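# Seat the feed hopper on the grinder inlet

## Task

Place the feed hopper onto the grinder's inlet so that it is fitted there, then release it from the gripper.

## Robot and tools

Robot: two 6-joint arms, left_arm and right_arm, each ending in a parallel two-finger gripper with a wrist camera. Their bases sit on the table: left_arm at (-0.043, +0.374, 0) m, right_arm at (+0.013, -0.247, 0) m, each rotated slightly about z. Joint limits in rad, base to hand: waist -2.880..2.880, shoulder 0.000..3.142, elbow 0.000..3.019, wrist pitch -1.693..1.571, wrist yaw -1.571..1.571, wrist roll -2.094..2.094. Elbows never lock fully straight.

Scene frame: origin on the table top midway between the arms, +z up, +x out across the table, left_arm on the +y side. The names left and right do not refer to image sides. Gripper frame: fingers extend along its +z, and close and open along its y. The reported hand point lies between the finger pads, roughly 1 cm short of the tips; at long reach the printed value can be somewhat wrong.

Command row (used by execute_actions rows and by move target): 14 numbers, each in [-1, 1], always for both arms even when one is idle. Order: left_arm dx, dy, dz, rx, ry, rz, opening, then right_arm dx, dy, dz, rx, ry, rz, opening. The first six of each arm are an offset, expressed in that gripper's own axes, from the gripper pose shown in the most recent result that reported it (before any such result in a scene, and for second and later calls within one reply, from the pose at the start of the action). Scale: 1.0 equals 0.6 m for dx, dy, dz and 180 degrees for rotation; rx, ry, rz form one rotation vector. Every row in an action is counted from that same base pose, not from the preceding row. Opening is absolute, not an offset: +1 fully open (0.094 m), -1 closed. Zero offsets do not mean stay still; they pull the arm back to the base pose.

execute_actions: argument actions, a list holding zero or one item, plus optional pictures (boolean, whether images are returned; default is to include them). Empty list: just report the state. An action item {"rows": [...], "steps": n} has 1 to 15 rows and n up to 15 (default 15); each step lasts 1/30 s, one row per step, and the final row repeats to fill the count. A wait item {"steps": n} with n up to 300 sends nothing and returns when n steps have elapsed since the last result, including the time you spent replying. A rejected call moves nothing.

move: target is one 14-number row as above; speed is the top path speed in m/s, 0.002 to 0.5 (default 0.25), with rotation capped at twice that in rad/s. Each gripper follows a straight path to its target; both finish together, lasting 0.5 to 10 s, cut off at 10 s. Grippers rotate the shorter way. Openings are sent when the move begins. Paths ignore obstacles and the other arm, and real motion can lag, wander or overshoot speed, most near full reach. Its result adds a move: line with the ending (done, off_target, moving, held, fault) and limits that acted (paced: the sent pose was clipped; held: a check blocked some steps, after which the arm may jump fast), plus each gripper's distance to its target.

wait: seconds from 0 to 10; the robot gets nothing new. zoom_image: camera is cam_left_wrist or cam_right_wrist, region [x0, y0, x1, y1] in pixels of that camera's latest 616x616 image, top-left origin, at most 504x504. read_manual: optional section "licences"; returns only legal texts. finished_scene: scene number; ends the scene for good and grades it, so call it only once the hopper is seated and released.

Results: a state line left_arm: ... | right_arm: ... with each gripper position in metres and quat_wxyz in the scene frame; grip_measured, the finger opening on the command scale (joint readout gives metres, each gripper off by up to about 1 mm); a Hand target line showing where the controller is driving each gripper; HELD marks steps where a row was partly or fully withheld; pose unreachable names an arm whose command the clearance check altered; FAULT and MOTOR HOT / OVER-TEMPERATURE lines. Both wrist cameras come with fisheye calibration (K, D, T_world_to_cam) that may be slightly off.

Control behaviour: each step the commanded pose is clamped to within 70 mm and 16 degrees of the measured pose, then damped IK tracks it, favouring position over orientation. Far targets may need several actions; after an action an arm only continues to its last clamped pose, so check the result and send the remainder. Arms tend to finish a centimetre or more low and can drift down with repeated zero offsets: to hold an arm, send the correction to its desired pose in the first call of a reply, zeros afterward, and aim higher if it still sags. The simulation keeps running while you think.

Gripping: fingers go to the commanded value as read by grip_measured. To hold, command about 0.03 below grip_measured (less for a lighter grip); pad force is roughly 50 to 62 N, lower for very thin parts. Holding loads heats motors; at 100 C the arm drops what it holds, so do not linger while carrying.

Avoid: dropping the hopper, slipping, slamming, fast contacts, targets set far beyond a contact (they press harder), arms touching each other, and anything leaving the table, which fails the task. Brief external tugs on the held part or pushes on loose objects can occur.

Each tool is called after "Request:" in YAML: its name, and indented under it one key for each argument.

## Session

Request:
execute_actions:
  actions: []

Scene clock: 0.00 s of 5400.00 s.
left_arm: end_effector_position=(+0.1063, -0.1659, +0.2364) grip_measured=+1.000 end_effector_quat_wxyz=(+0.162, +0.978, +0.133, +0.022) | right_arm: end_effector_position=(+0.7520, -0.4629, +0.1061) grip_measured=+1.000 end_effector_quat_wxyz=(+0.096, +0.394, +0.890, +0.210)
Joint positions: left_arm=[-1.496  1.6    1.501 -1.142  0.001  1.571  0.094] | right_arm=[-0.503  2.339  2.276 -1.283 -0.412  0.508  0.094]
Joint velocities: left_arm=[ 0.005 -0.015 -0.002 -0.032  0.022 -0.081  0.   ] | right_arm=[-0.024 -0.005  0.007 -0.017 -0.007 -0.007  0.   ]
Motor temperatures (°C, as the motors report them): left_arm=[24 27 36 22 24 22] | right_arm=[24 26 36 25 23 25]
Hand target (left_arm): +0.109, -0.174, +0.255; +0.183, +0.974, +0.132, +0.024
Hand target (right_arm): +0.757, -0.465, +0.105; +0.100, +0.393, +0.890, +0.210
camera_calibration (this result's frames):
cam_left_wrist: T_world_to_cam=[[-0.268143, 0.910251, -0.315502, 0.252384], [0.727642, 0.405993, 0.552907, -0.137849], [0.631377, -0.0813144, -0.771201, 0.229082], [0, 0, 0, 1]] pos_world=[0.0233427, -0.15514, 0.332514]
cam_right_wrist: T_world_to_cam=[[-0.66458, -0.597164, -0.449141, 0.271019], [-0.736884, 0.42416, 0.526395, 0.699538], [-0.123836, 0.680796, -0.721929, 0.608885], [0, 0, 0, 1]] pos_world=[0.770994, -0.549399, 0.193064]

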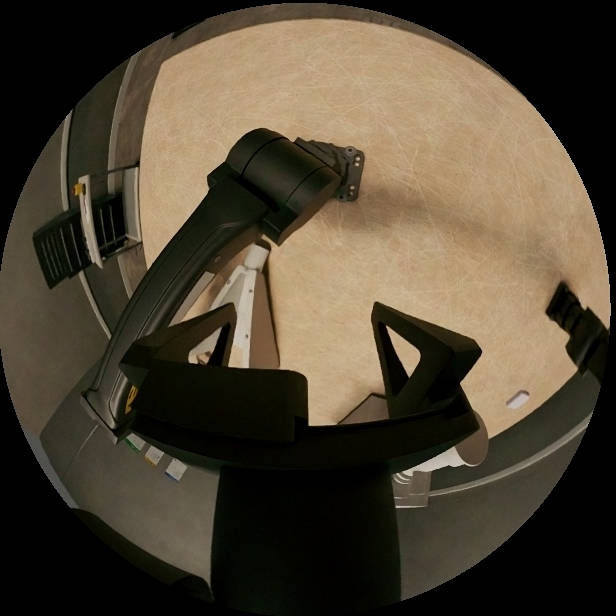

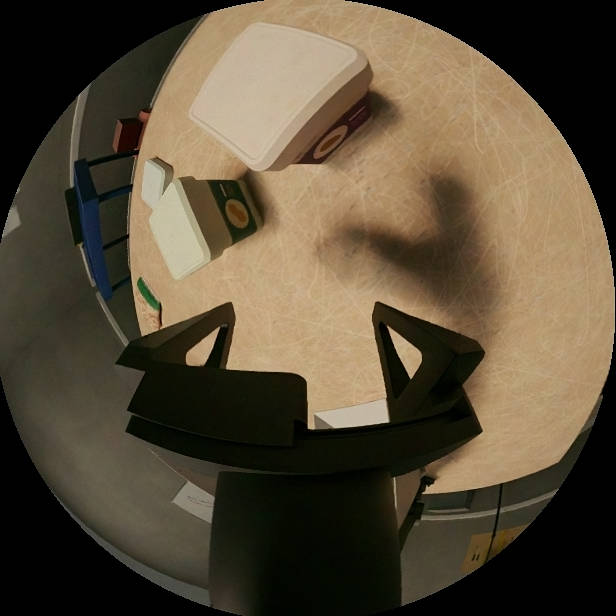

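Request:
move:
  target: [0.21,-0.3,-0.54,0,0,-0.8,1,0.75,0,-0.75,0,0,0,1]
  speed: 0.3

Scene clock: 8.47 s of 5400.00 s.
left_arm: end_effector_position=(+0.1508, +0.1328, +0.4555) grip_measured=+1.000 end_effector_quat_wxyz=(+0.112, +0.178, +0.960, -0.183) | right_arm: end_effector_position=(+0.2963, -0.2629, +0.4996) grip_measured=+1.000 end_effector_quat_wxyz=(+0.215, +0.397, +0.862, +0.230)
Joint positions: left_arm=[-0.998  1.021  1.544 -1.691  0.165 -0.47   0.094] | right_arm=[-0.409  0.932  1.566 -1.674 -0.377  0.688  0.094]
Joint velocities: left_arm=[-0.015 -0.005 -0.002  0.012 -0.037 -0.051  0.   ] | right_arm=[-0.015 -0.005  0.007  0.007  0.007 -0.051  0.   ]
Motor temperatures (°C, as the motors report them): left_arm=[24 27 39 22 24 22] | right_arm=[24 27 38 25 23 25]
Hand target (left_arm): +0.152, +0.136, +0.478; +0.128, +0.166, +0.957, -0.198
Hand target (right_arm): +0.296, -0.259, +0.495; +0.200, +0.402, +0.864, +0.229
Off the commanded pose (left_arm): 0.029 m, 6 deg.
Off the commanded pose (right_arm): 0.007 m, 14 deg.
joint sent to its limit (left arm) — the command would take joint 4 (wrist pitch) past its lower limit, so that joint was sent only as far as its limit.
joint sent to its limit (right arm) — the command would take joint 4 (wrist pitch) past its lower limit, so that joint was sent only as far as its limit.
After step 90, 0.70 s passed at rest.
move: off_target (left_arm, right_arm)
camera_calibration (this result's frames):
cam_left_wrist: T_world_to_cam=[[-0.369942, -0.870756, 0.323925, 0.0221529], [-0.828549, 0.46695, 0.308973, -0.0749957], [-0.420296, -0.154086, -0.894208, 0.618545], [0, 0, 0, 1]] pos_world=[0.20603, 0.149618, 0.569104]
cam_right_wrist: T_world_to_cam=[[-0.59008, -0.574209, -0.567529, 0.307471], [-0.801307, 0.502352, 0.324883, 0.212146], [0.0985485, 0.646473, -0.756546, 0.642766], [0, 0, 0, 1]] pos_world=[0.288083, -0.34555, 0.591858]

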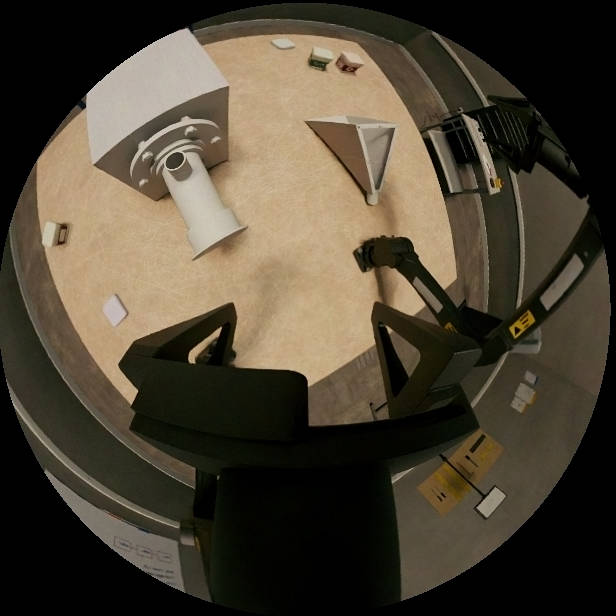

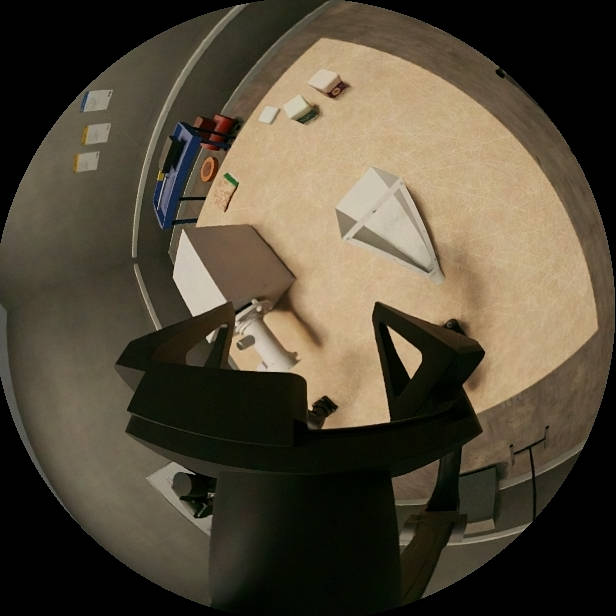

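Request:
zoom_image:
  camera: "cam_right_wrist"
  region: [310,140,470,300]

Request:
zoom_image:
  camera: "cam_left_wrist"
  region: [280,80,430,230]

Request:
zoom_image:
  camera: "cam_left_wrist"
  region: [110,100,270,260]

Region (310, 140, 470, 300) of cam_right_wrist's 616x616 image, scaled by 3.150, with more detail than that image has.

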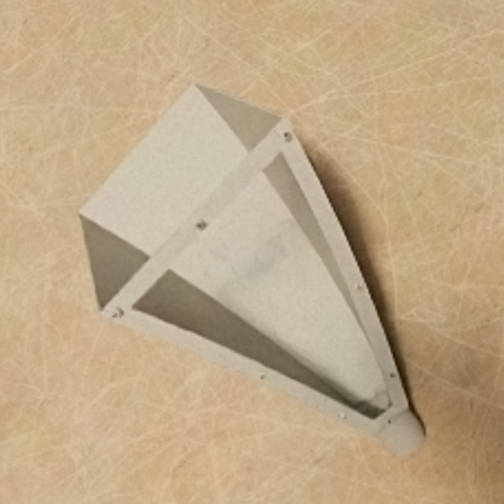

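Region (280, 80, 430, 230) of cam_left_wrist's 616x616 image, scaled by 3.360, with more detail than that image has.

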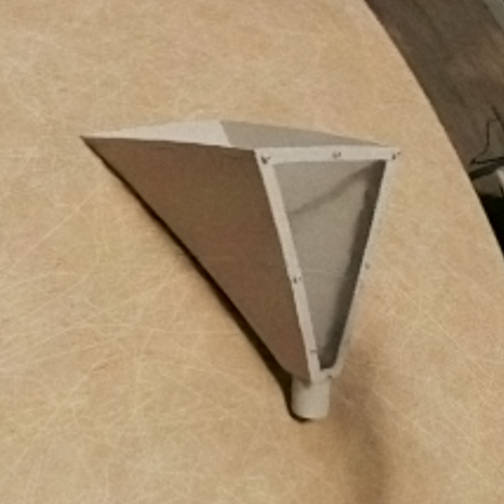

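Region (110, 100, 270, 260) of cam_left_wrist's 616x616 image, scaled by 3.150, with more detail than that image has.

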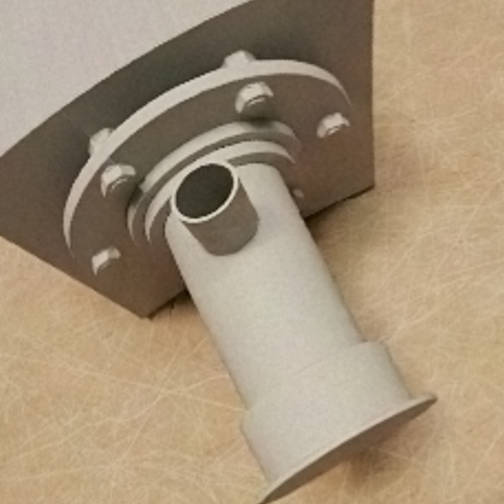

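Request:
move:
  target: [-0.142,-0.456,0.76,-0.146,-0.107,-0.077,1,-0.746,-0.463,0.158,0,0,0,1]
  speed: 0.25

Scene clock: 20.63 s of 5400.00 s.
left_arm: end_effector_position=(+0.1887, -0.1952, +0.1809) grip_measured=+1.000 end_effector_quat_wxyz=(+0.246, +0.062, +0.967, +0.007) | right_arm: end_effector_position=(+0.4235, -0.6494, +0.3811) grip_measured=+1.000 end_effector_quat_wxyz=(+0.215, +0.408, +0.856, +0.234)
Joint positions: left_arm=[-1.508  1.871  1.694 -1.238 -0.474 -1.147  0.094] | right_arm=[-1.081  1.762  2.031 -1.665 -0.625 -0.004  0.094]
Joint velocities: left_arm=[ 0.005 -0.005 -0.017  0.007  0.022 -0.037  0.   ] | right_arm=[ 0.024 -0.005 -0.017 -0.012  0.022  0.007  0.   ]
Motor temperatures (°C, as the motors report them): left_arm=[24 27 42 22 24 22] | right_arm=[24 27 40 25 23 25]
Hand target (left_arm): +0.191, -0.197, +0.200; +0.250, +0.057, +0.966, -0.008
Hand target (right_arm): +0.425, -0.647, +0.384; +0.215, +0.406, +0.857, +0.233
Off the commanded pose (left_arm): 0.118 m, 8 deg; position clipped at the last step of the last action.
Off the commanded pose (right_arm): 0.112 m, 1 deg; position clipped at the last step of the last action.
After step 90, 6.70 s passed at rest.
move: held (left_arm, right_arm); limits=paced,held; held on 19 of 74 steps (left_arm, right_arm), including the last (left_arm, right_arm)
pose unreachable (left arm): on one or more control steps of this call this arm could not follow its commanded pose, so it was not sent that pose on those steps. On the call's last step it was still not sent that pose. It may still have moved: this result reports where it is.
cause: the commanded pose would bring a part of the arm too close to another arm (this arm's wrist (the part past joint 4) and the other arm's upper arm (the part past joint 2)).
pose unreachable (right arm): on one or more control steps of this call this arm could not follow its commanded pose, so it was not sent that pose on those steps. On the call's last step it was still not sent that pose. It may still have moved: this result reports where it is.
cause: the commanded pose would bring a part of the arm too close to another arm (this arm's upper arm (the part past joint 2) and the other arm's wrist (the part past joint 4)).
camera_calibration (this result's frames):
cam_left_wrist: T_world_to_cam=[[-0.10642, -0.993898, -0.0290229, -0.170465], [-0.985968, 0.101705, 0.132378, 0.18474], [-0.128618, 0.0427033, -0.990774, 0.33914], [0, 0, 0, 1]] pos_world=[0.207627, -0.202696, 0.306609]
cam_right_wrist: T_world_to_cam=[[-0.602311, -0.552975, -0.575708, 0.115389], [-0.790348, 0.514398, 0.332784, 0.546865], [0.112121, 0.655449, -0.74687, 0.786831], [0, 0, 0, 1]] pos_world=[0.413493, -0.733226, 0.472103]

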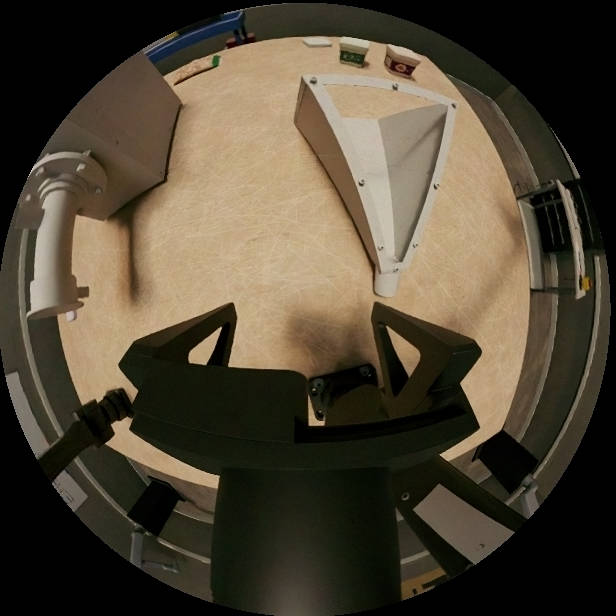

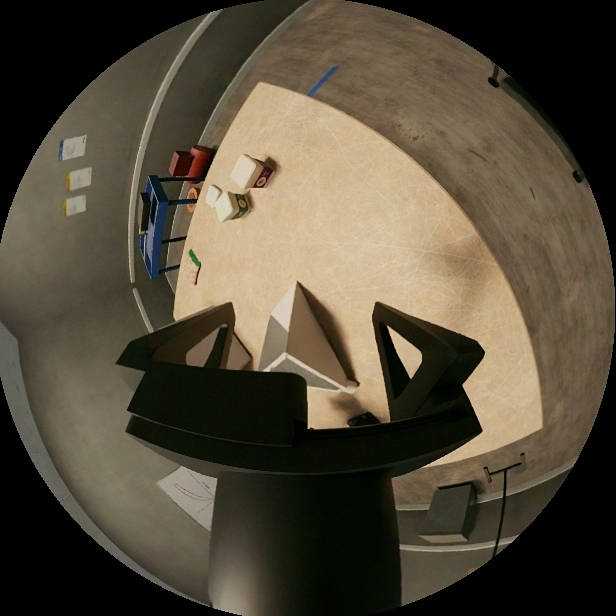

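Request:
move:
  target: [-0.088,-0.179,0.047,0,0.16,-0.035,1,-0.03,-0.31,-0.21,0,0,0,1]
  speed: 0.2

Scene clock: 24.27 s of 5400.00 s.
left_arm: end_effector_position=(+0.2295, -0.3019, +0.1583) grip_measured=+1.000 end_effector_quat_wxyz=(+0.007, +0.016, +1.000, -0.018) | right_arm: end_effector_position=(+0.2533, -0.7901, +0.3749) grip_measured=+1.000 end_effector_quat_wxyz=(+0.291, +0.444, +0.830, +0.169)
Joint positions: left_arm=[-1.383  2.378  2.537 -1.691  0.001 -1.155  0.094] | right_arm=[-1.465  1.823  2.089 -1.676 -0.669 -0.296  0.094]
Joint velocities: left_arm=[-0.005 -0.005  0.002  0.002  0.022  0.007  0.   ] | right_arm=[-0.005 -0.015  0.007 -0.002 -0.051 -0.022  0.   ]
Motor temperatures (°C, as the motors report them): left_arm=[24 28 43 22 24 22] | right_arm=[24 27 41 25 23 25]
Hand target (left_arm): +0.236, -0.308, +0.179; +0.015, +0.006, +0.999, -0.040
Hand target (right_arm): +0.255, -0.797, +0.382; +0.295, +0.436, +0.834, +0.164
Off the commanded pose (left_arm): 0.020 m, 4 deg.
Off the commanded pose (right_arm): 0.006 m, 13 deg.
joint sent to its limit (left arm) — the command would take joint 4 (wrist pitch) past its lower limit, so that joint was sent only as far as its limit.
joint sent to its limit (right arm) — the command would take joint 4 (wrist pitch) past its lower limit, so that joint was sent only as far as its limit.
move: off_target (left_arm, right_arm)
camera_calibration (this result's frames):
cam_left_wrist: T_world_to_cam=[[-0.0173913, -0.998853, 0.0446182, -0.306408], [-0.817091, 0.0399172, 0.575126, 0.111344], [-0.576247, -0.0264549, -0.816847, 0.380946], [0, 0, 0, 1]] pos_world=[0.305168, -0.300423, 0.26081]
cam_right_wrist: T_world_to_cam=[[-0.642525, -0.543452, -0.540205, -0.0641027], [-0.722901, 0.663701, 0.192135, 0.640437], [0.254118, 0.513966, -0.819306, 0.772976], [0, 0, 0, 1]] pos_world=[0.225357, -0.857178, 0.475625]

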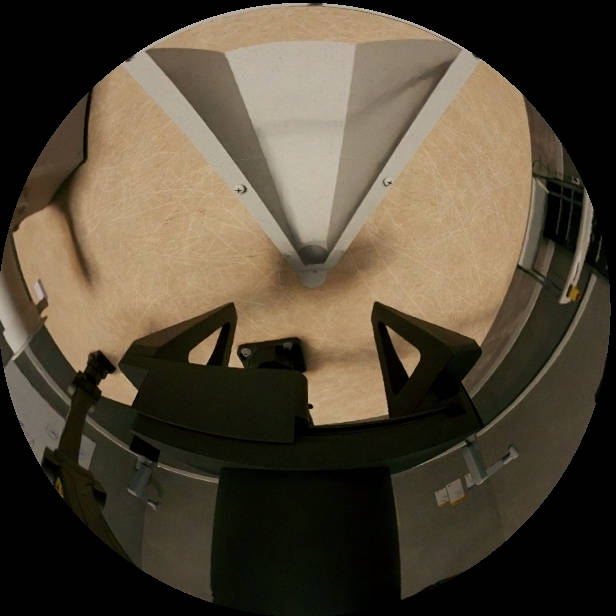

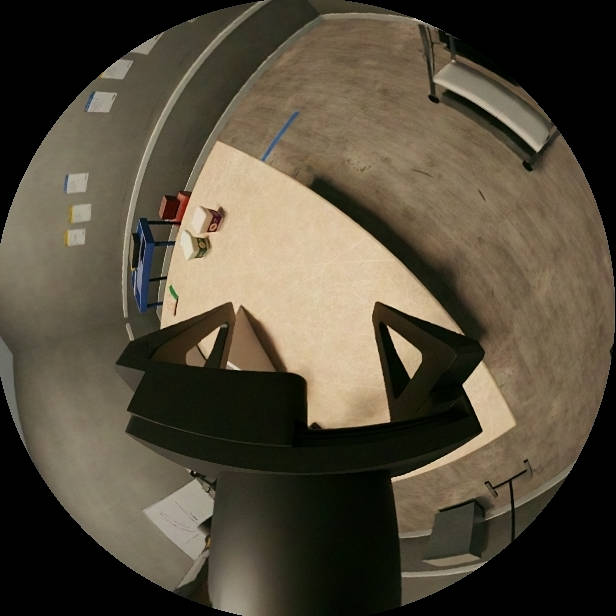

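Request:
move:
  target: [0.058,-0.013,0.175,0,-0.095,-0.01,0.6,0,0,0,0,0,0,1]
  speed: 0.12

Scene clock: 27.40 s of 5400.00 s.
left_arm: end_effector_position=(+0.1989, -0.3054, +0.0369) grip_measured=+0.602 end_effector_quat_wxyz=(+0.150, +0.006, +0.989, +0.001) | right_arm: end_effector_position=(+0.2533, -0.7901, +0.3749) grip_measured=+1.000 end_effector_quat_wxyz=(+0.291, +0.444, +0.831, +0.169)
Joint positions: left_arm=[-1.492  2.315  2.082 -1.254 -0.29  -1.273  0.075] | right_arm=[-1.465  1.823  2.089 -1.676 -0.669 -0.297  0.094]
Joint velocities: left_arm=[-0.005  0.005 -0.012  0.007 -0.037 -0.007 -0.   ] | right_arm=[-0.005 -0.005  0.012 -0.022  0.007 -0.022  0.   ]
Motor temperatures (°C, as the motors report them): left_arm=[24 29 43 22 24 22] | right_arm=[24 27 42 25 23 25]
Hand target (left_arm): +0.197, -0.313, +0.052; +0.157, -0.002, +0.987, -0.018
Hand target (right_arm): +0.253, -0.790, +0.375; +0.291, +0.444, +0.830, +0.169
Off the commanded pose (left_arm): 0.018 m, 3 deg.
Off the commanded pose (right_arm): 0.000 m, 0 deg.
move: off_target (left_arm)
camera_calibration (this result's frames):
cam_left_wrist: T_world_to_cam=[[0.00183845, -0.999963, 0.00842519, -0.307775], [-0.947077, 0.000963403, 0.321004, 0.17965], [-0.321, -0.00856946, -0.94704, 0.223508], [0, 0, 0, 1]] pos_world=[0.242454, -0.306021, 0.156595]
cam_right_wrist: T_world_to_cam=[[-0.642195, -0.544092, -0.539953, -0.0647865], [-0.723296, 0.663366, 0.191803, 0.640397], [0.253829, 0.513721, -0.81955, 0.772946], [0, 0, 0, 1]] pos_world=[0.225395, -0.857146, 0.475657]

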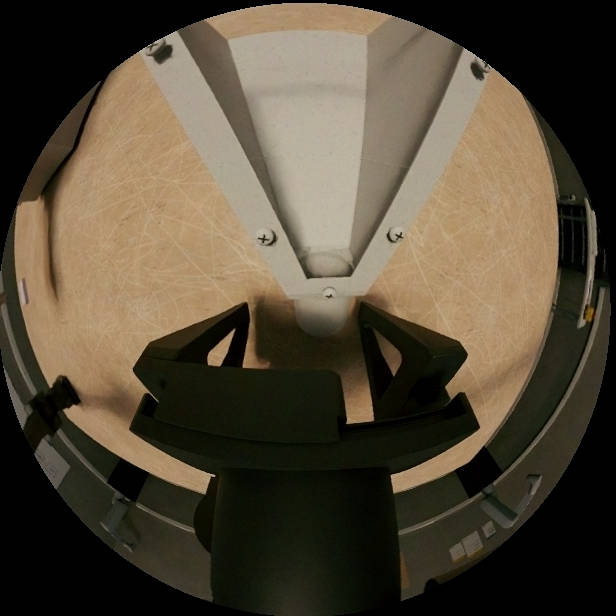

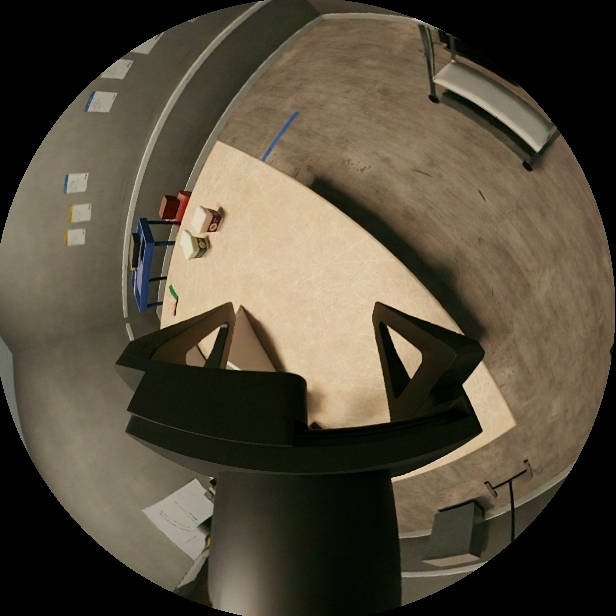

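Request:
execute_actions:
  actions:
    - {"rows":[[-0.005,-0.012,-0.012,0,0,0,-0.28,0,0,0,0,0,0,1]],"steps":15}

Scene clock: 28.60 s of 5400.00 s.
left_arm: end_effector_position=(+0.1979, -0.3021, +0.0368) grip_measured=-0.270 end_effector_quat_wxyz=(+0.148, +0.006, +0.989, +0.008) | right_arm: end_effector_position=(+0.2533, -0.7901, +0.3749) grip_measured=+1.000 end_effector_quat_wxyz=(+0.291, +0.444, +0.831, +0.169)
Joint positions: left_arm=[-1.492  2.316  2.084 -1.271 -0.29  -1.275  0.034] | right_arm=[-1.465  1.823  2.089 -1.676 -0.669 -0.297  0.094]
Joint velocities: left_arm=[-0.005 -0.005  0.002 -0.007 -0.051 -0.037 -0.001] | right_arm=[ 0.005  0.005  0.007 -0.007 -0.007 -0.037  0.   ]
Motor temperatures (°C, as the motors report them): left_arm=[24 29 43 22 24 22] | right_arm=[24 28 42 25 23 25]
Hand target (left_arm): +0.199, -0.312, +0.045; +0.150, +0.006, +0.989, +0.000
Hand target (right_arm): +0.253, -0.790, +0.375; +0.291, +0.444, +0.831, +0.169
Off the commanded pose (left_arm): 0.013 m, 1 deg.
Off the commanded pose (right_arm): 0.000 m, 0 deg.
Steps of this call (steps 1 to 21: nothing new was sent; steps 22 to 36: all 15 steps of this action). Readings (end_effector_position):
22: left_arm (+0.1987, -0.3046, +0.0368) | right_arm (+0.2533, -0.7901, +0.3749)
23: left_arm (+0.1984, -0.3043, +0.0369) | right_arm (+0.2533, -0.7901, +0.3749)
25: left_arm (+0.1981, -0.3029, +0.0368) | right_arm (+0.2533, -0.7901, +0.3749)
29: left_arm (+0.1979, -0.3021, +0.0368) | right_arm (+0.2533, -0.7901, +0.3749)
36: the state above
camera_calibration (this result's frames):
cam_left_wrist: T_world_to_cam=[[0.00290829, -0.999977, -0.00620316, -0.304152], [-0.945593, -0.00476816, 0.325317, 0.176558], [-0.325339, 0.00491955, -0.945585, 0.227997], [0, 0, 0, 1]] pos_world=[0.242013, -0.304424, 0.156266]
cam_right_wrist: T_world_to_cam=[[-0.642195, -0.544092, -0.539953, -0.0647865], [-0.723296, 0.663366, 0.191803, 0.640397], [0.253829, 0.513721, -0.81955, 0.772946], [0, 0, 0, 1]] pos_world=[0.225395, -0.857146, 0.475657]

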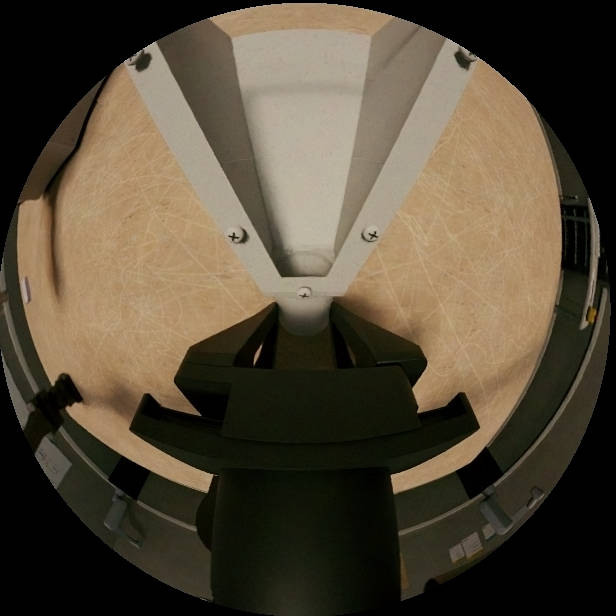

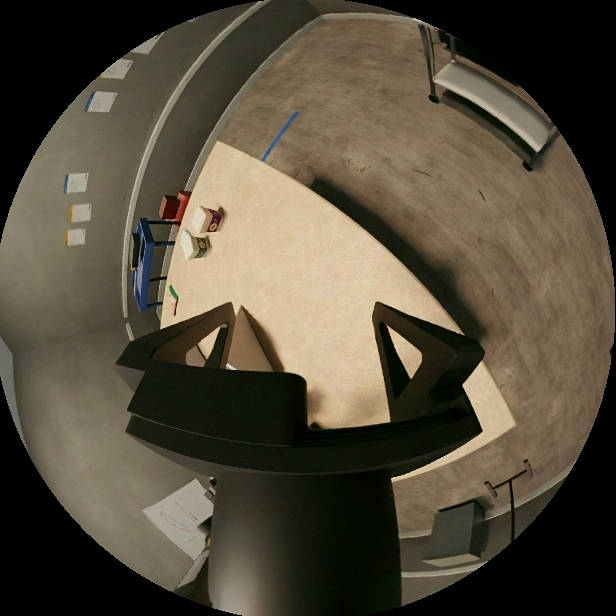

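Request:
move:
  target: [-0.075,0.5,-0.01,0.09,0,0.29,-0.33,0,0,0,0,0,0,1]
  speed: 0.08

Scene clock: 35.27 s of 5400.00 s.
left_arm: end_effector_position=(+0.2290, +0.0047, +0.0360) grip_measured=-0.294 end_effector_quat_wxyz=(+0.102, +0.445, +0.888, -0.053) | right_arm: end_effector_position=(+0.2533, -0.7901, +0.3749) grip_measured=+1.000 end_effector_quat_wxyz=(+0.291, +0.444, +0.831, +0.169)
Joint positions: left_arm=[-1.131  1.596  0.943 -0.688  0.002 -0.007  0.033] | right_arm=[-1.465  1.823  2.089 -1.676 -0.669 -0.297  0.094]
Joint velocities: left_arm=[-0.024 -0.005 -0.002  0.002  0.007 -0.007 -0.   ] | right_arm=[-0.005 -0.005 -0.007  0.007  0.007  0.022  0.   ]
Motor temperatures (°C, as the motors report them): left_arm=[24 30 42 22 24 22] | right_arm=[24 28 42 25 23 25]
Hand target (left_arm): +0.236, -0.002, +0.055; +0.126, +0.459, +0.877, -0.066
Hand target (right_arm): +0.253, -0.790, +0.375; +0.291, +0.444, +0.831, +0.169
Off the commanded pose (left_arm): 0.029 m, 4 deg.
Off the commanded pose (right_arm): 0.000 m, 0 deg.
move: off_target (left_arm)
camera_calibration (this result's frames):
cam_left_wrist: T_world_to_cam=[[-0.793079, -0.608935, 0.0149474, 0.182213], [-0.556772, 0.734658, 0.387663, 0.11295], [-0.247043, 0.299125, -0.92168, 0.215765], [0, 0, 0, 1]] pos_world=[0.2607, -0.0365645, 0.152357]
cam_right_wrist: T_world_to_cam=[[-0.642195, -0.544092, -0.539953, -0.0647865], [-0.723296, 0.663366, 0.191803, 0.640397], [0.253829, 0.513721, -0.81955, 0.772946], [0, 0, 0, 1]] pos_world=[0.225395, -0.857146, 0.475657]

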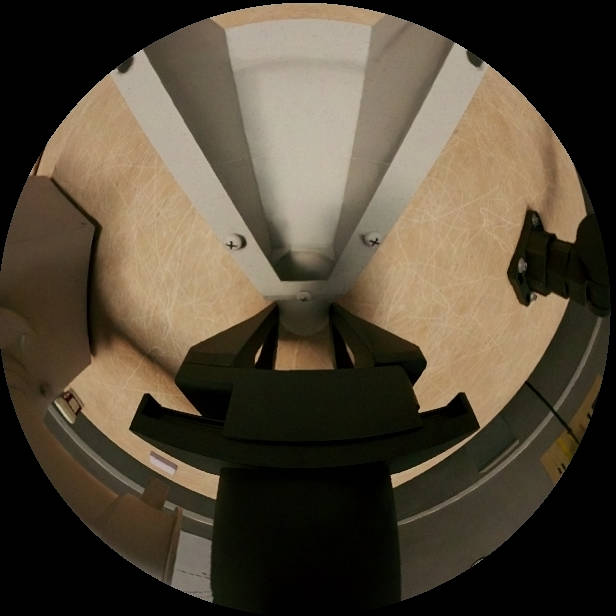

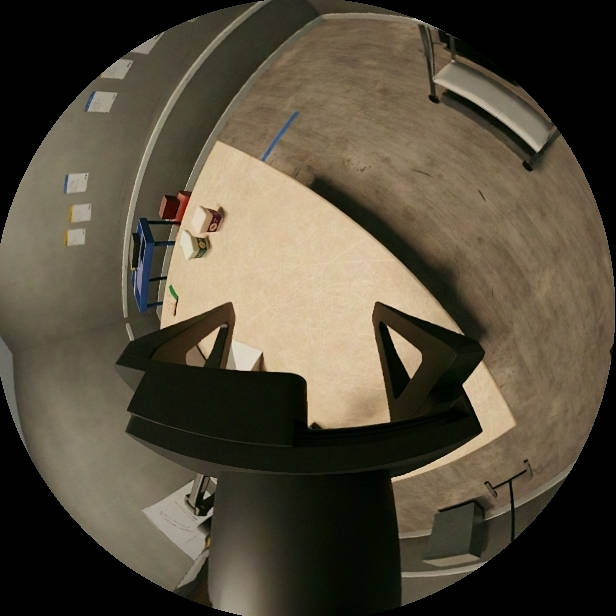

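Request:
execute_actions:
  actions:
    - {"rows":[[0,0,-0.02,0,0,0,0.9,0,0,0,0,0,0,0.4]],"steps":8}
  pictures: false

Request:
move:
  target: [-0.09,0,-0.065,0,-0.11,0,0.9,0.783,0.399,0.245,-0.282,0.213,-0.206,0.4]
  speed: 0.22

Scene clock: 41.10 s of 5400.00 s.
left_arm: end_effector_position=(+0.2268, +0.0077, +0.0390) grip_measured=+0.898 end_effector_quat_wxyz=(+0.097, +0.445, +0.889, -0.051) | right_arm: end_effector_position=(+0.2533, -0.7901, +0.3749) grip_measured=+0.403 end_effector_quat_wxyz=(+0.291, +0.444, +0.831, +0.169)
Joint positions: left_arm=[-1.131  1.587  0.943 -0.707  0.002 -0.007  0.089] | right_arm=[-1.465  1.823  2.089 -1.676 -0.669 -0.297  0.066]
Joint velocities: left_arm=[-0.005 -0.015 -0.002 -0.022 -0.095 -0.022  0.   ] | right_arm=[-0.005  0.005  0.017 -0.017 -0.081 -0.051 -0.001]
Motor temperatures (°C, as the motors report them): left_arm=[24 30 41 22 24 22] | right_arm=[24 29 42 25 23 25]
Hand target (left_arm): +0.227, +0.007, +0.047; +0.102, +0.445, +0.888, -0.053
Hand target (right_arm): +0.253, -0.790, +0.375; +0.291, +0.444, +0.831, +0.169
Off the commanded pose (left_arm): 0.009 m, 1 deg.
Off the commanded pose (right_arm): 0.000 m, 0 deg.
Steps of this call (steps 1 to 90: nothing new was sent; then 2.57 s passed at rest; steps 91 to 98: all 8 steps of this action). Readings (end_effector_position):
91: left_arm (+0.2286, +0.0053, +0.0359) | right_arm (+0.2533, -0.7901, +0.3749)
92: left_arm (+0.2279, +0.0063, +0.0361) | right_arm (+0.2533, -0.7901, +0.3749)
94: left_arm (+0.2270, +0.0075, +0.0371) | right_arm (+0.2533, -0.7901, +0.3749)
98: the state above

Scene clock: 44.67 s of 5400.00 s.
left_arm: end_effector_position=(+0.2503, -0.0235, +0.0779) grip_measured=+0.898 end_effector_quat_wxyz=(+0.233, +0.432, +0.863, -0.119) | right_arm: end_effector_position=(+0.2871, -0.2696, +0.2259) grip_measured=+0.403 end_effector_quat_wxyz=(+0.232, -0.036, +0.843, +0.484)
Joint positions: left_arm=[-1.131  1.493  0.869 -0.418 -0.    -0.007  0.089] | right_arm=[-0.79   1.209  0.82  -1.678 -1.068 -1.043  0.066]
Joint velocities: left_arm=[-0.005  0.005  0.007 -0.007 -0.037 -0.066  0.   ] | right_arm=[-0.015 -0.005  0.012  0.002  0.022 -0.051  0.   ]
Motor temperatures (°C, as the motors report them): left_arm=[24 30 41 22 24 22] | right_arm=[24 28 41 25 23 25]
Hand target (left_arm): +0.254, -0.027, +0.088; +0.249, +0.430, +0.859, -0.125
Hand target (right_arm): +0.285, -0.266, +0.223; +0.224, -0.037, +0.840, +0.493
Off the commanded pose (left_arm): 0.012 m, 2 deg.
Off the commanded pose (right_arm): 0.012 m, 7 deg.
joint sent to its limit (right arm) — the command would take joint 4 (wrist pitch) past its lower limit, so that joint was sent only as far as its limit.
move: off_target (left_arm, right_arm)
camera_calibration (this result's frames):
cam_left_wrist: T_world_to_cam=[[-0.795327, -0.605908, 0.0181946, 0.181679], [-0.601579, 0.792625, 0.0992366, 0.164355], [-0.0745497, 0.06798, -0.994898, 0.225071], [0, 0, 0, 1]] pos_world=[0.260146, -0.035492, 0.204307]
cam_right_wrist: T_world_to_cam=[[0.279496, -0.528083, -0.801879, -0.0414365], [-0.929628, -0.357729, -0.088438, 0.195373], [-0.240153, 0.770168, -0.590904, 0.534074], [0, 0, 0, 1]] pos_world=[0.321465, -0.363318, 0.299638]

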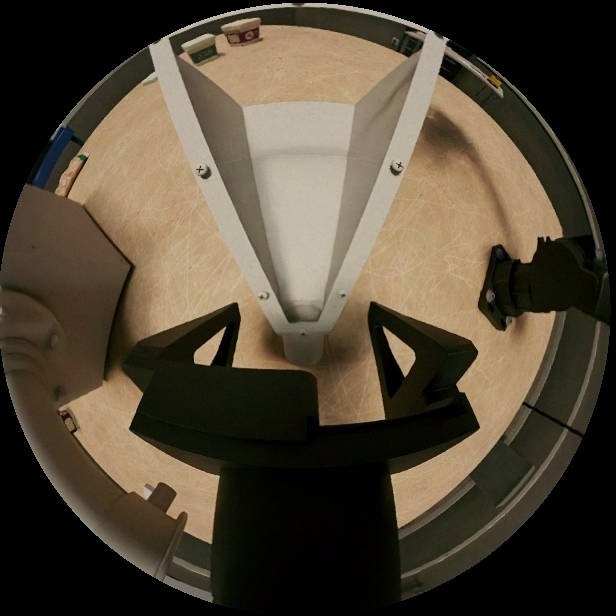

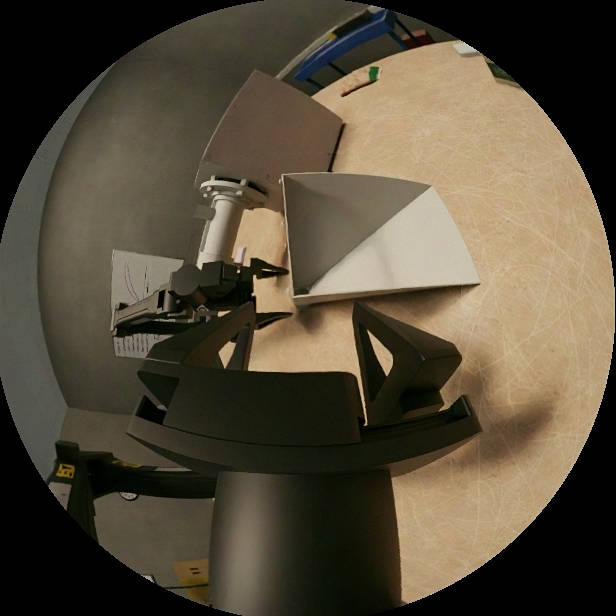

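Request:
move:
  target: [-0.012,0,0.022,0,-0.015,0,0.9,-0.005,0.025,0.2,0,0,0,0.4]
  speed: 0.1

Scene clock: 47.77 s of 5400.00 s.
left_arm: end_effector_position=(+0.2558, -0.0310, +0.0720) grip_measured=+0.898 end_effector_quat_wxyz=(+0.248, +0.430, +0.859, -0.126) | right_arm: end_effector_position=(+0.3308, -0.1712, +0.1939) grip_measured=+0.403 end_effector_quat_wxyz=(+0.242, -0.046, +0.841, +0.481)
Joint positions: left_arm=[-1.131  1.516  0.861 -0.351 -0.    -0.007  0.089] | right_arm=[-0.386  1.049  0.627 -0.826 -1.113 -0.164  0.066]
Joint velocities: left_arm=[ 0.005 -0.015 -0.002  0.002 -0.007 -0.022 -0.001] | right_arm=[ 0.005 -0.005 -0.012 -0.002 -0.037 -0.037 -0.001]
Motor temperatures (°C, as the motors report them): left_arm=[24 30 41 22 24 22] | right_arm=[24 28 41 25 23 25]
Hand target (left_arm): +0.258, -0.034, +0.070; +0.253, +0.429, +0.857, -0.129
Hand target (right_arm): +0.324, -0.163, +0.186; +0.226, -0.040, +0.843, +0.487
Off the commanded pose (left_arm): 0.004 m, 1 deg.
Off the commanded pose (right_arm): 0.011 m, 2 deg.
move: off_target (right_arm)
camera_calibration (this result's frames):
cam_left_wrist: T_world_to_cam=[[-0.79572, -0.605375, 0.0187412, 0.18172], [-0.603311, 0.794974, 0.0635021, 0.177224], [-0.0533413, 0.0392231, -0.997806, 0.214038], [0, 0, 0, 1]] pos_world=[0.262936, -0.0392751, 0.198909]
cam_right_wrist: T_world_to_cam=[[0.305652, -0.531633, -0.789901, -0.0389095], [-0.924427, -0.364405, -0.112449, 0.270153], [-0.228062, 0.764575, -0.602837, 0.447332], [0, 0, 0, 1]] pos_world=[0.363649, -0.26426, 0.269312]

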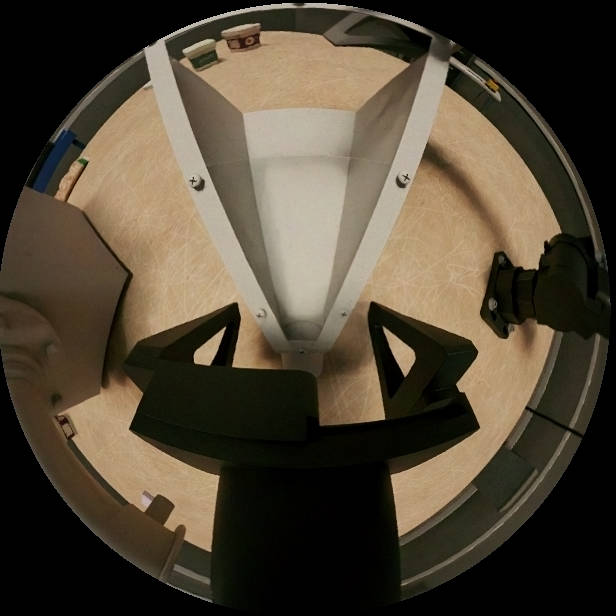

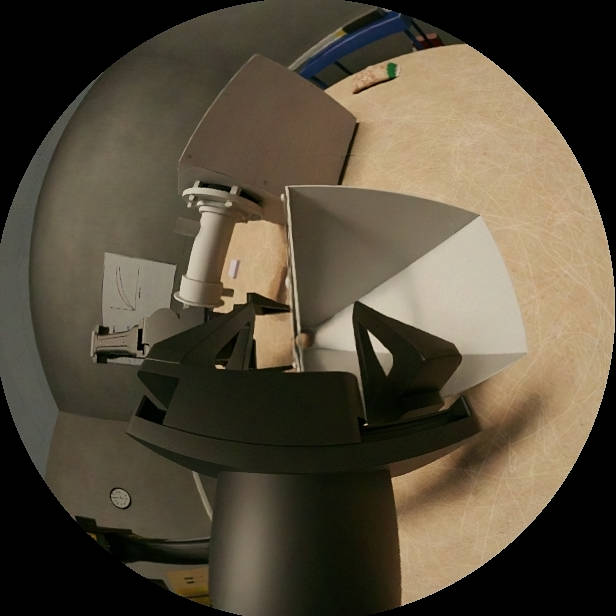

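Request:
move:
  target: [0.005,0,0.025,0,-0.01,0,0.9,0.025,0.012,0.06,0,0,0,0.4]
  speed: 0.08

Request:
execute_actions:
  actions:
    - {"rows":[[0,0,0,0,0,0,0.4,0,0,0,0,0,0,-0.6],[0,0,0,0,0,0,0.1,0,0,0,0,0,0,-1]],"steps":15}

Scene clock: 49.77 s of 5400.00 s.
left_arm: end_effector_position=(+0.2567, -0.0301, +0.0578) grip_measured=+0.898 end_effector_quat_wxyz=(+0.255, +0.428, +0.858, -0.127) | right_arm: end_effector_position=(+0.3373, -0.1477, +0.1904) grip_measured=+0.403 end_effector_quat_wxyz=(+0.260, -0.047, +0.839, +0.475)
Joint positions: left_arm=[-1.13   1.539  0.835 -0.289 -0.006 -0.007  0.089] | right_arm=[-0.29   1.002  0.564 -0.577 -1.063  0.061  0.066]
Joint velocities: left_arm=[-0.005 -0.005  0.002  0.007 -0.051  0.007 -0.   ] | right_arm=[-0.005  0.015 -0.002 -0.017 -0.022  0.066 -0.   ]
Motor temperatures (°C, as the motors report them): left_arm=[24 30 41 22 24 22] | right_arm=[24 28 41 25 23 25]
Hand target (left_arm): +0.259, -0.035, +0.058; +0.262, +0.428, +0.855, -0.133
Hand target (right_arm): +0.327, -0.137, +0.177; +0.240, -0.048, +0.842, +0.481
Off the commanded pose (left_arm): 0.006 m, 1 deg.
Off the commanded pose (right_arm): 0.020 m, 2 deg.
move: off_target (right_arm)
camera_calibration (this result's frames):
cam_left_wrist: T_world_to_cam=[[-0.793679, -0.60818, 0.0138215, 0.182906], [-0.606909, 0.793167, 0.0504752, 0.179562], [-0.0416608, 0.0316727, -0.99863, 0.196674], [0, 0, 0, 1]] pos_world=[0.26234, -0.0374121, 0.184813]
cam_right_wrist: T_world_to_cam=[[0.321326, -0.543497, -0.775475, -0.041017], [-0.927088, -0.347467, -0.140624, 0.293144], [-0.193024, 0.764119, -0.615519, 0.419193], [0, 0, 0, 1]] pos_world=[0.365864, -0.240748, 0.267437]

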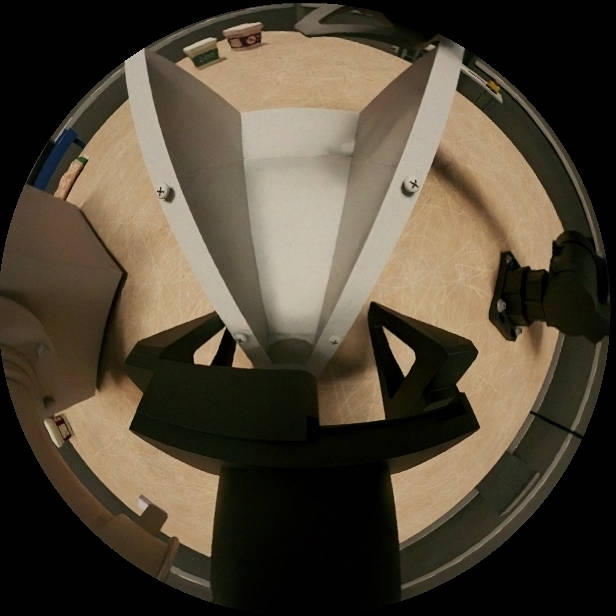

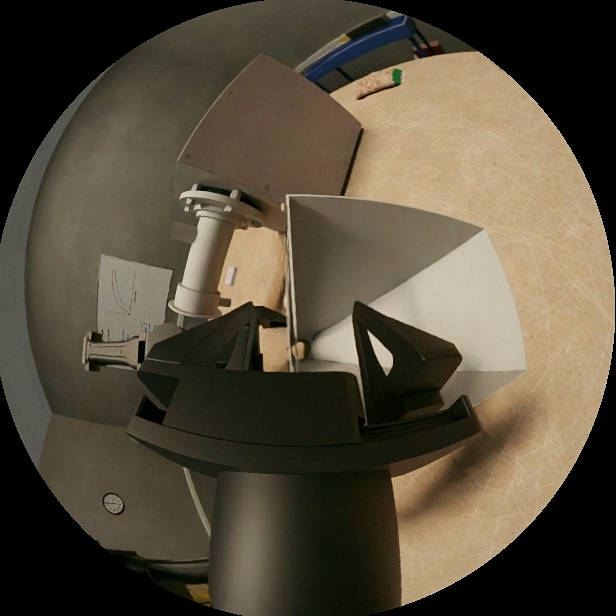

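Scene clock: 50.27 s of 5400.00 s.
left_arm: end_effector_position=(+0.2582, -0.0264, +0.0562) grip_measured=+0.449 end_effector_quat_wxyz=(+0.255, +0.426, +0.859, -0.123) | right_arm: end_effector_position=(+0.3344, -0.1432, +0.1977) grip_measured=-0.901 end_effector_quat_wxyz=(+0.266, -0.062, +0.831, +0.485)
Joint positions: left_arm=[-1.125  1.539  0.83  -0.289 -0.01  -0.007  0.068] | right_arm=[-0.285  0.99   0.564 -0.575 -1.093  0.049  0.005]
Joint velocities: left_arm=[-0.015  0.005 -0.017 -0.012 -0.007 -0.022  0.001] | right_arm=[-0.015  0.015  0.002  0.012 -0.037  0.037 -0.001]
Motor temperatures (°C, as the motors report them): left_arm=[24 30 41 22 24 22] | right_arm=[24 28 41 25 23 25]
Hand target (left_arm): +0.257, -0.030, +0.058; +0.255, +0.428, +0.858, -0.127
Hand target (right_arm): +0.337, -0.148, +0.190; +0.260, -0.047, +0.839, +0.475
Off the commanded pose (left_arm): 0.004 m, 1 deg.
Off the commanded pose (right_arm): 0.009 m, 2 deg.
Steps of this call (steps 1 to 15: all 15 steps of this action). Readings (end_effector_position):
1: left_arm (+0.2576, -0.0292, +0.0576) | right_arm (+0.3374, -0.1478, +0.1903)
2: left_arm (+0.2590, -0.0268, +0.0566) | right_arm (+0.3374, -0.1478, +0.1902)
4: left_arm (+0.2588, -0.0266, +0.0565) | right_arm (+0.3361, -0.1459, +0.1927)
8: left_arm (+0.2582, -0.0264, +0.0562) | right_arm (+0.3344, -0.1432, +0.1977)
15: the state above
camera_calibration (this result's frames):
cam_left_wrist: T_world_to_cam=[[-0.789223, -0.614026, 0.0100227, 0.185269], [-0.612724, 0.788435, 0.0542188, 0.178828], [-0.041194, 0.0366496, -0.998479, 0.195056], [0, 0, 0, 1]] pos_world=[0.263826, -0.0343829, 0.183206]
cam_right_wrist: T_world_to_cam=[[0.356123, -0.520932, -0.775762, -0.0402236], [-0.913695, -0.368081, -0.172273, 0.291818], [-0.195801, 0.77016, -0.607055, 0.419818], [0, 0, 0, 1]] pos_world=[0.363158, -0.236868, 0.273921]

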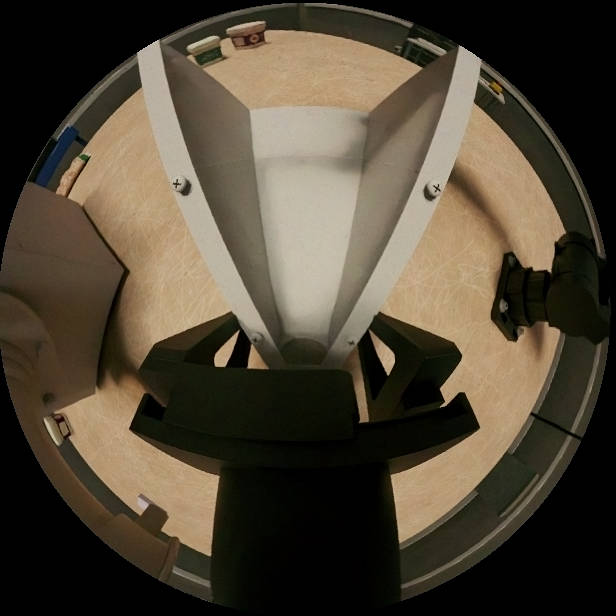

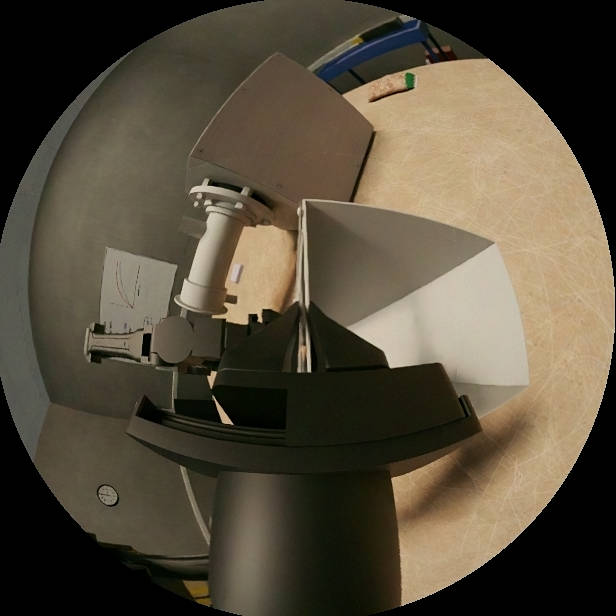

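Request:
move:
  target: [-0.113,-0.02,-0.105,0,-0.16,0,0.3,-0.04,0.244,-0.064,0.092,-0.006,-0.13,-1]
  speed: 0.06

Scene clock: 58.80 s of 5400.00 s.
left_arm: end_effector_position=(+0.2472, -0.0344, +0.0960) grip_measured=+0.433 end_effector_quat_wxyz=(+0.406, +0.399, +0.796, -0.205) | right_arm: end_effector_position=(+0.2830, -0.1063, +0.2800) grip_measured=-0.894 end_effector_quat_wxyz=(+0.329, -0.161, +0.880, +0.301)
Joint positions: left_arm=[-1.157  1.432  0.629  0.174 -0.025 -0.02   0.067] | right_arm=[ 0.039  0.634  0.705 -0.873 -0.577  0.046  0.005]
Joint velocities: left_arm=[-0.015  0.005 -0.022 -0.017 -0.007  0.022 -0.001] | right_arm=[-0.005  0.015 -0.017 -0.002  0.022 -0.022 -0.   ]
Motor temperatures (°C, as the motors report them): left_arm=[24 30 41 22 24 22] | right_arm=[24 27 44 25 23 25]
Hand target (left_arm): +0.261, -0.050, +0.145; +0.461, +0.381, +0.769, -0.223
Hand target (right_arm): +0.284, -0.102, +0.332; +0.372, -0.185, +0.859, +0.298
Off the commanded pose (left_arm): 0.055 m, 8 deg.
Off the commanded pose (right_arm): 0.058 m, 6 deg.
After step 90, 1.03 s passed at rest.
move: off_target (left_arm, right_arm)
camera_calibration (this result's frames):
cam_left_wrist: T_world_to_cam=[[-0.799751, -0.600018, 0.0194004, 0.173432], [-0.575381, 0.756894, -0.309916, 0.200827], [0.171271, -0.259019, -0.950566, 0.167313], [0, 0, 0, 1]] pos_world=[0.225599, -0.00460533, 0.217917]
cam_right_wrist: T_world_to_cam=[[0.477105, -0.767678, -0.427833, -0.0968223], [-0.877672, -0.441355, -0.186809, 0.258758], [-0.045417, 0.464625, -0.884342, 0.433924], [0, 0, 0, 1]] pos_world=[0.293006, -0.161737, 0.390652]

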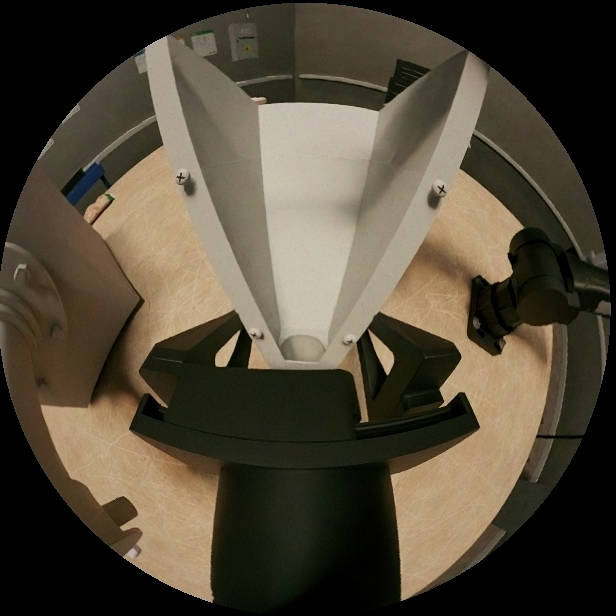

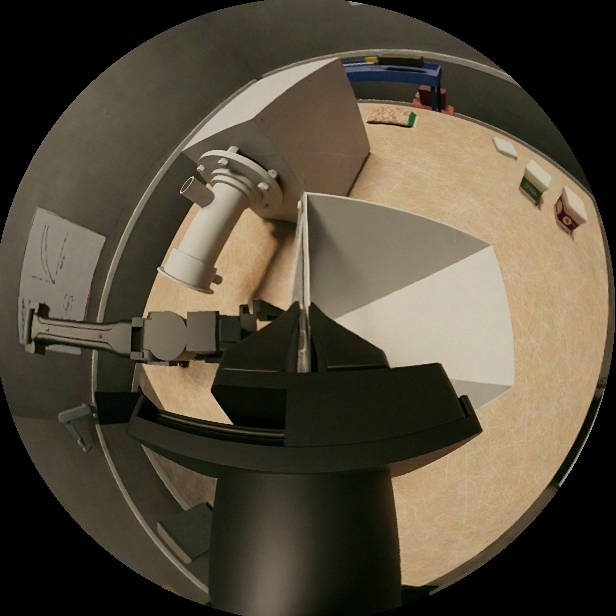

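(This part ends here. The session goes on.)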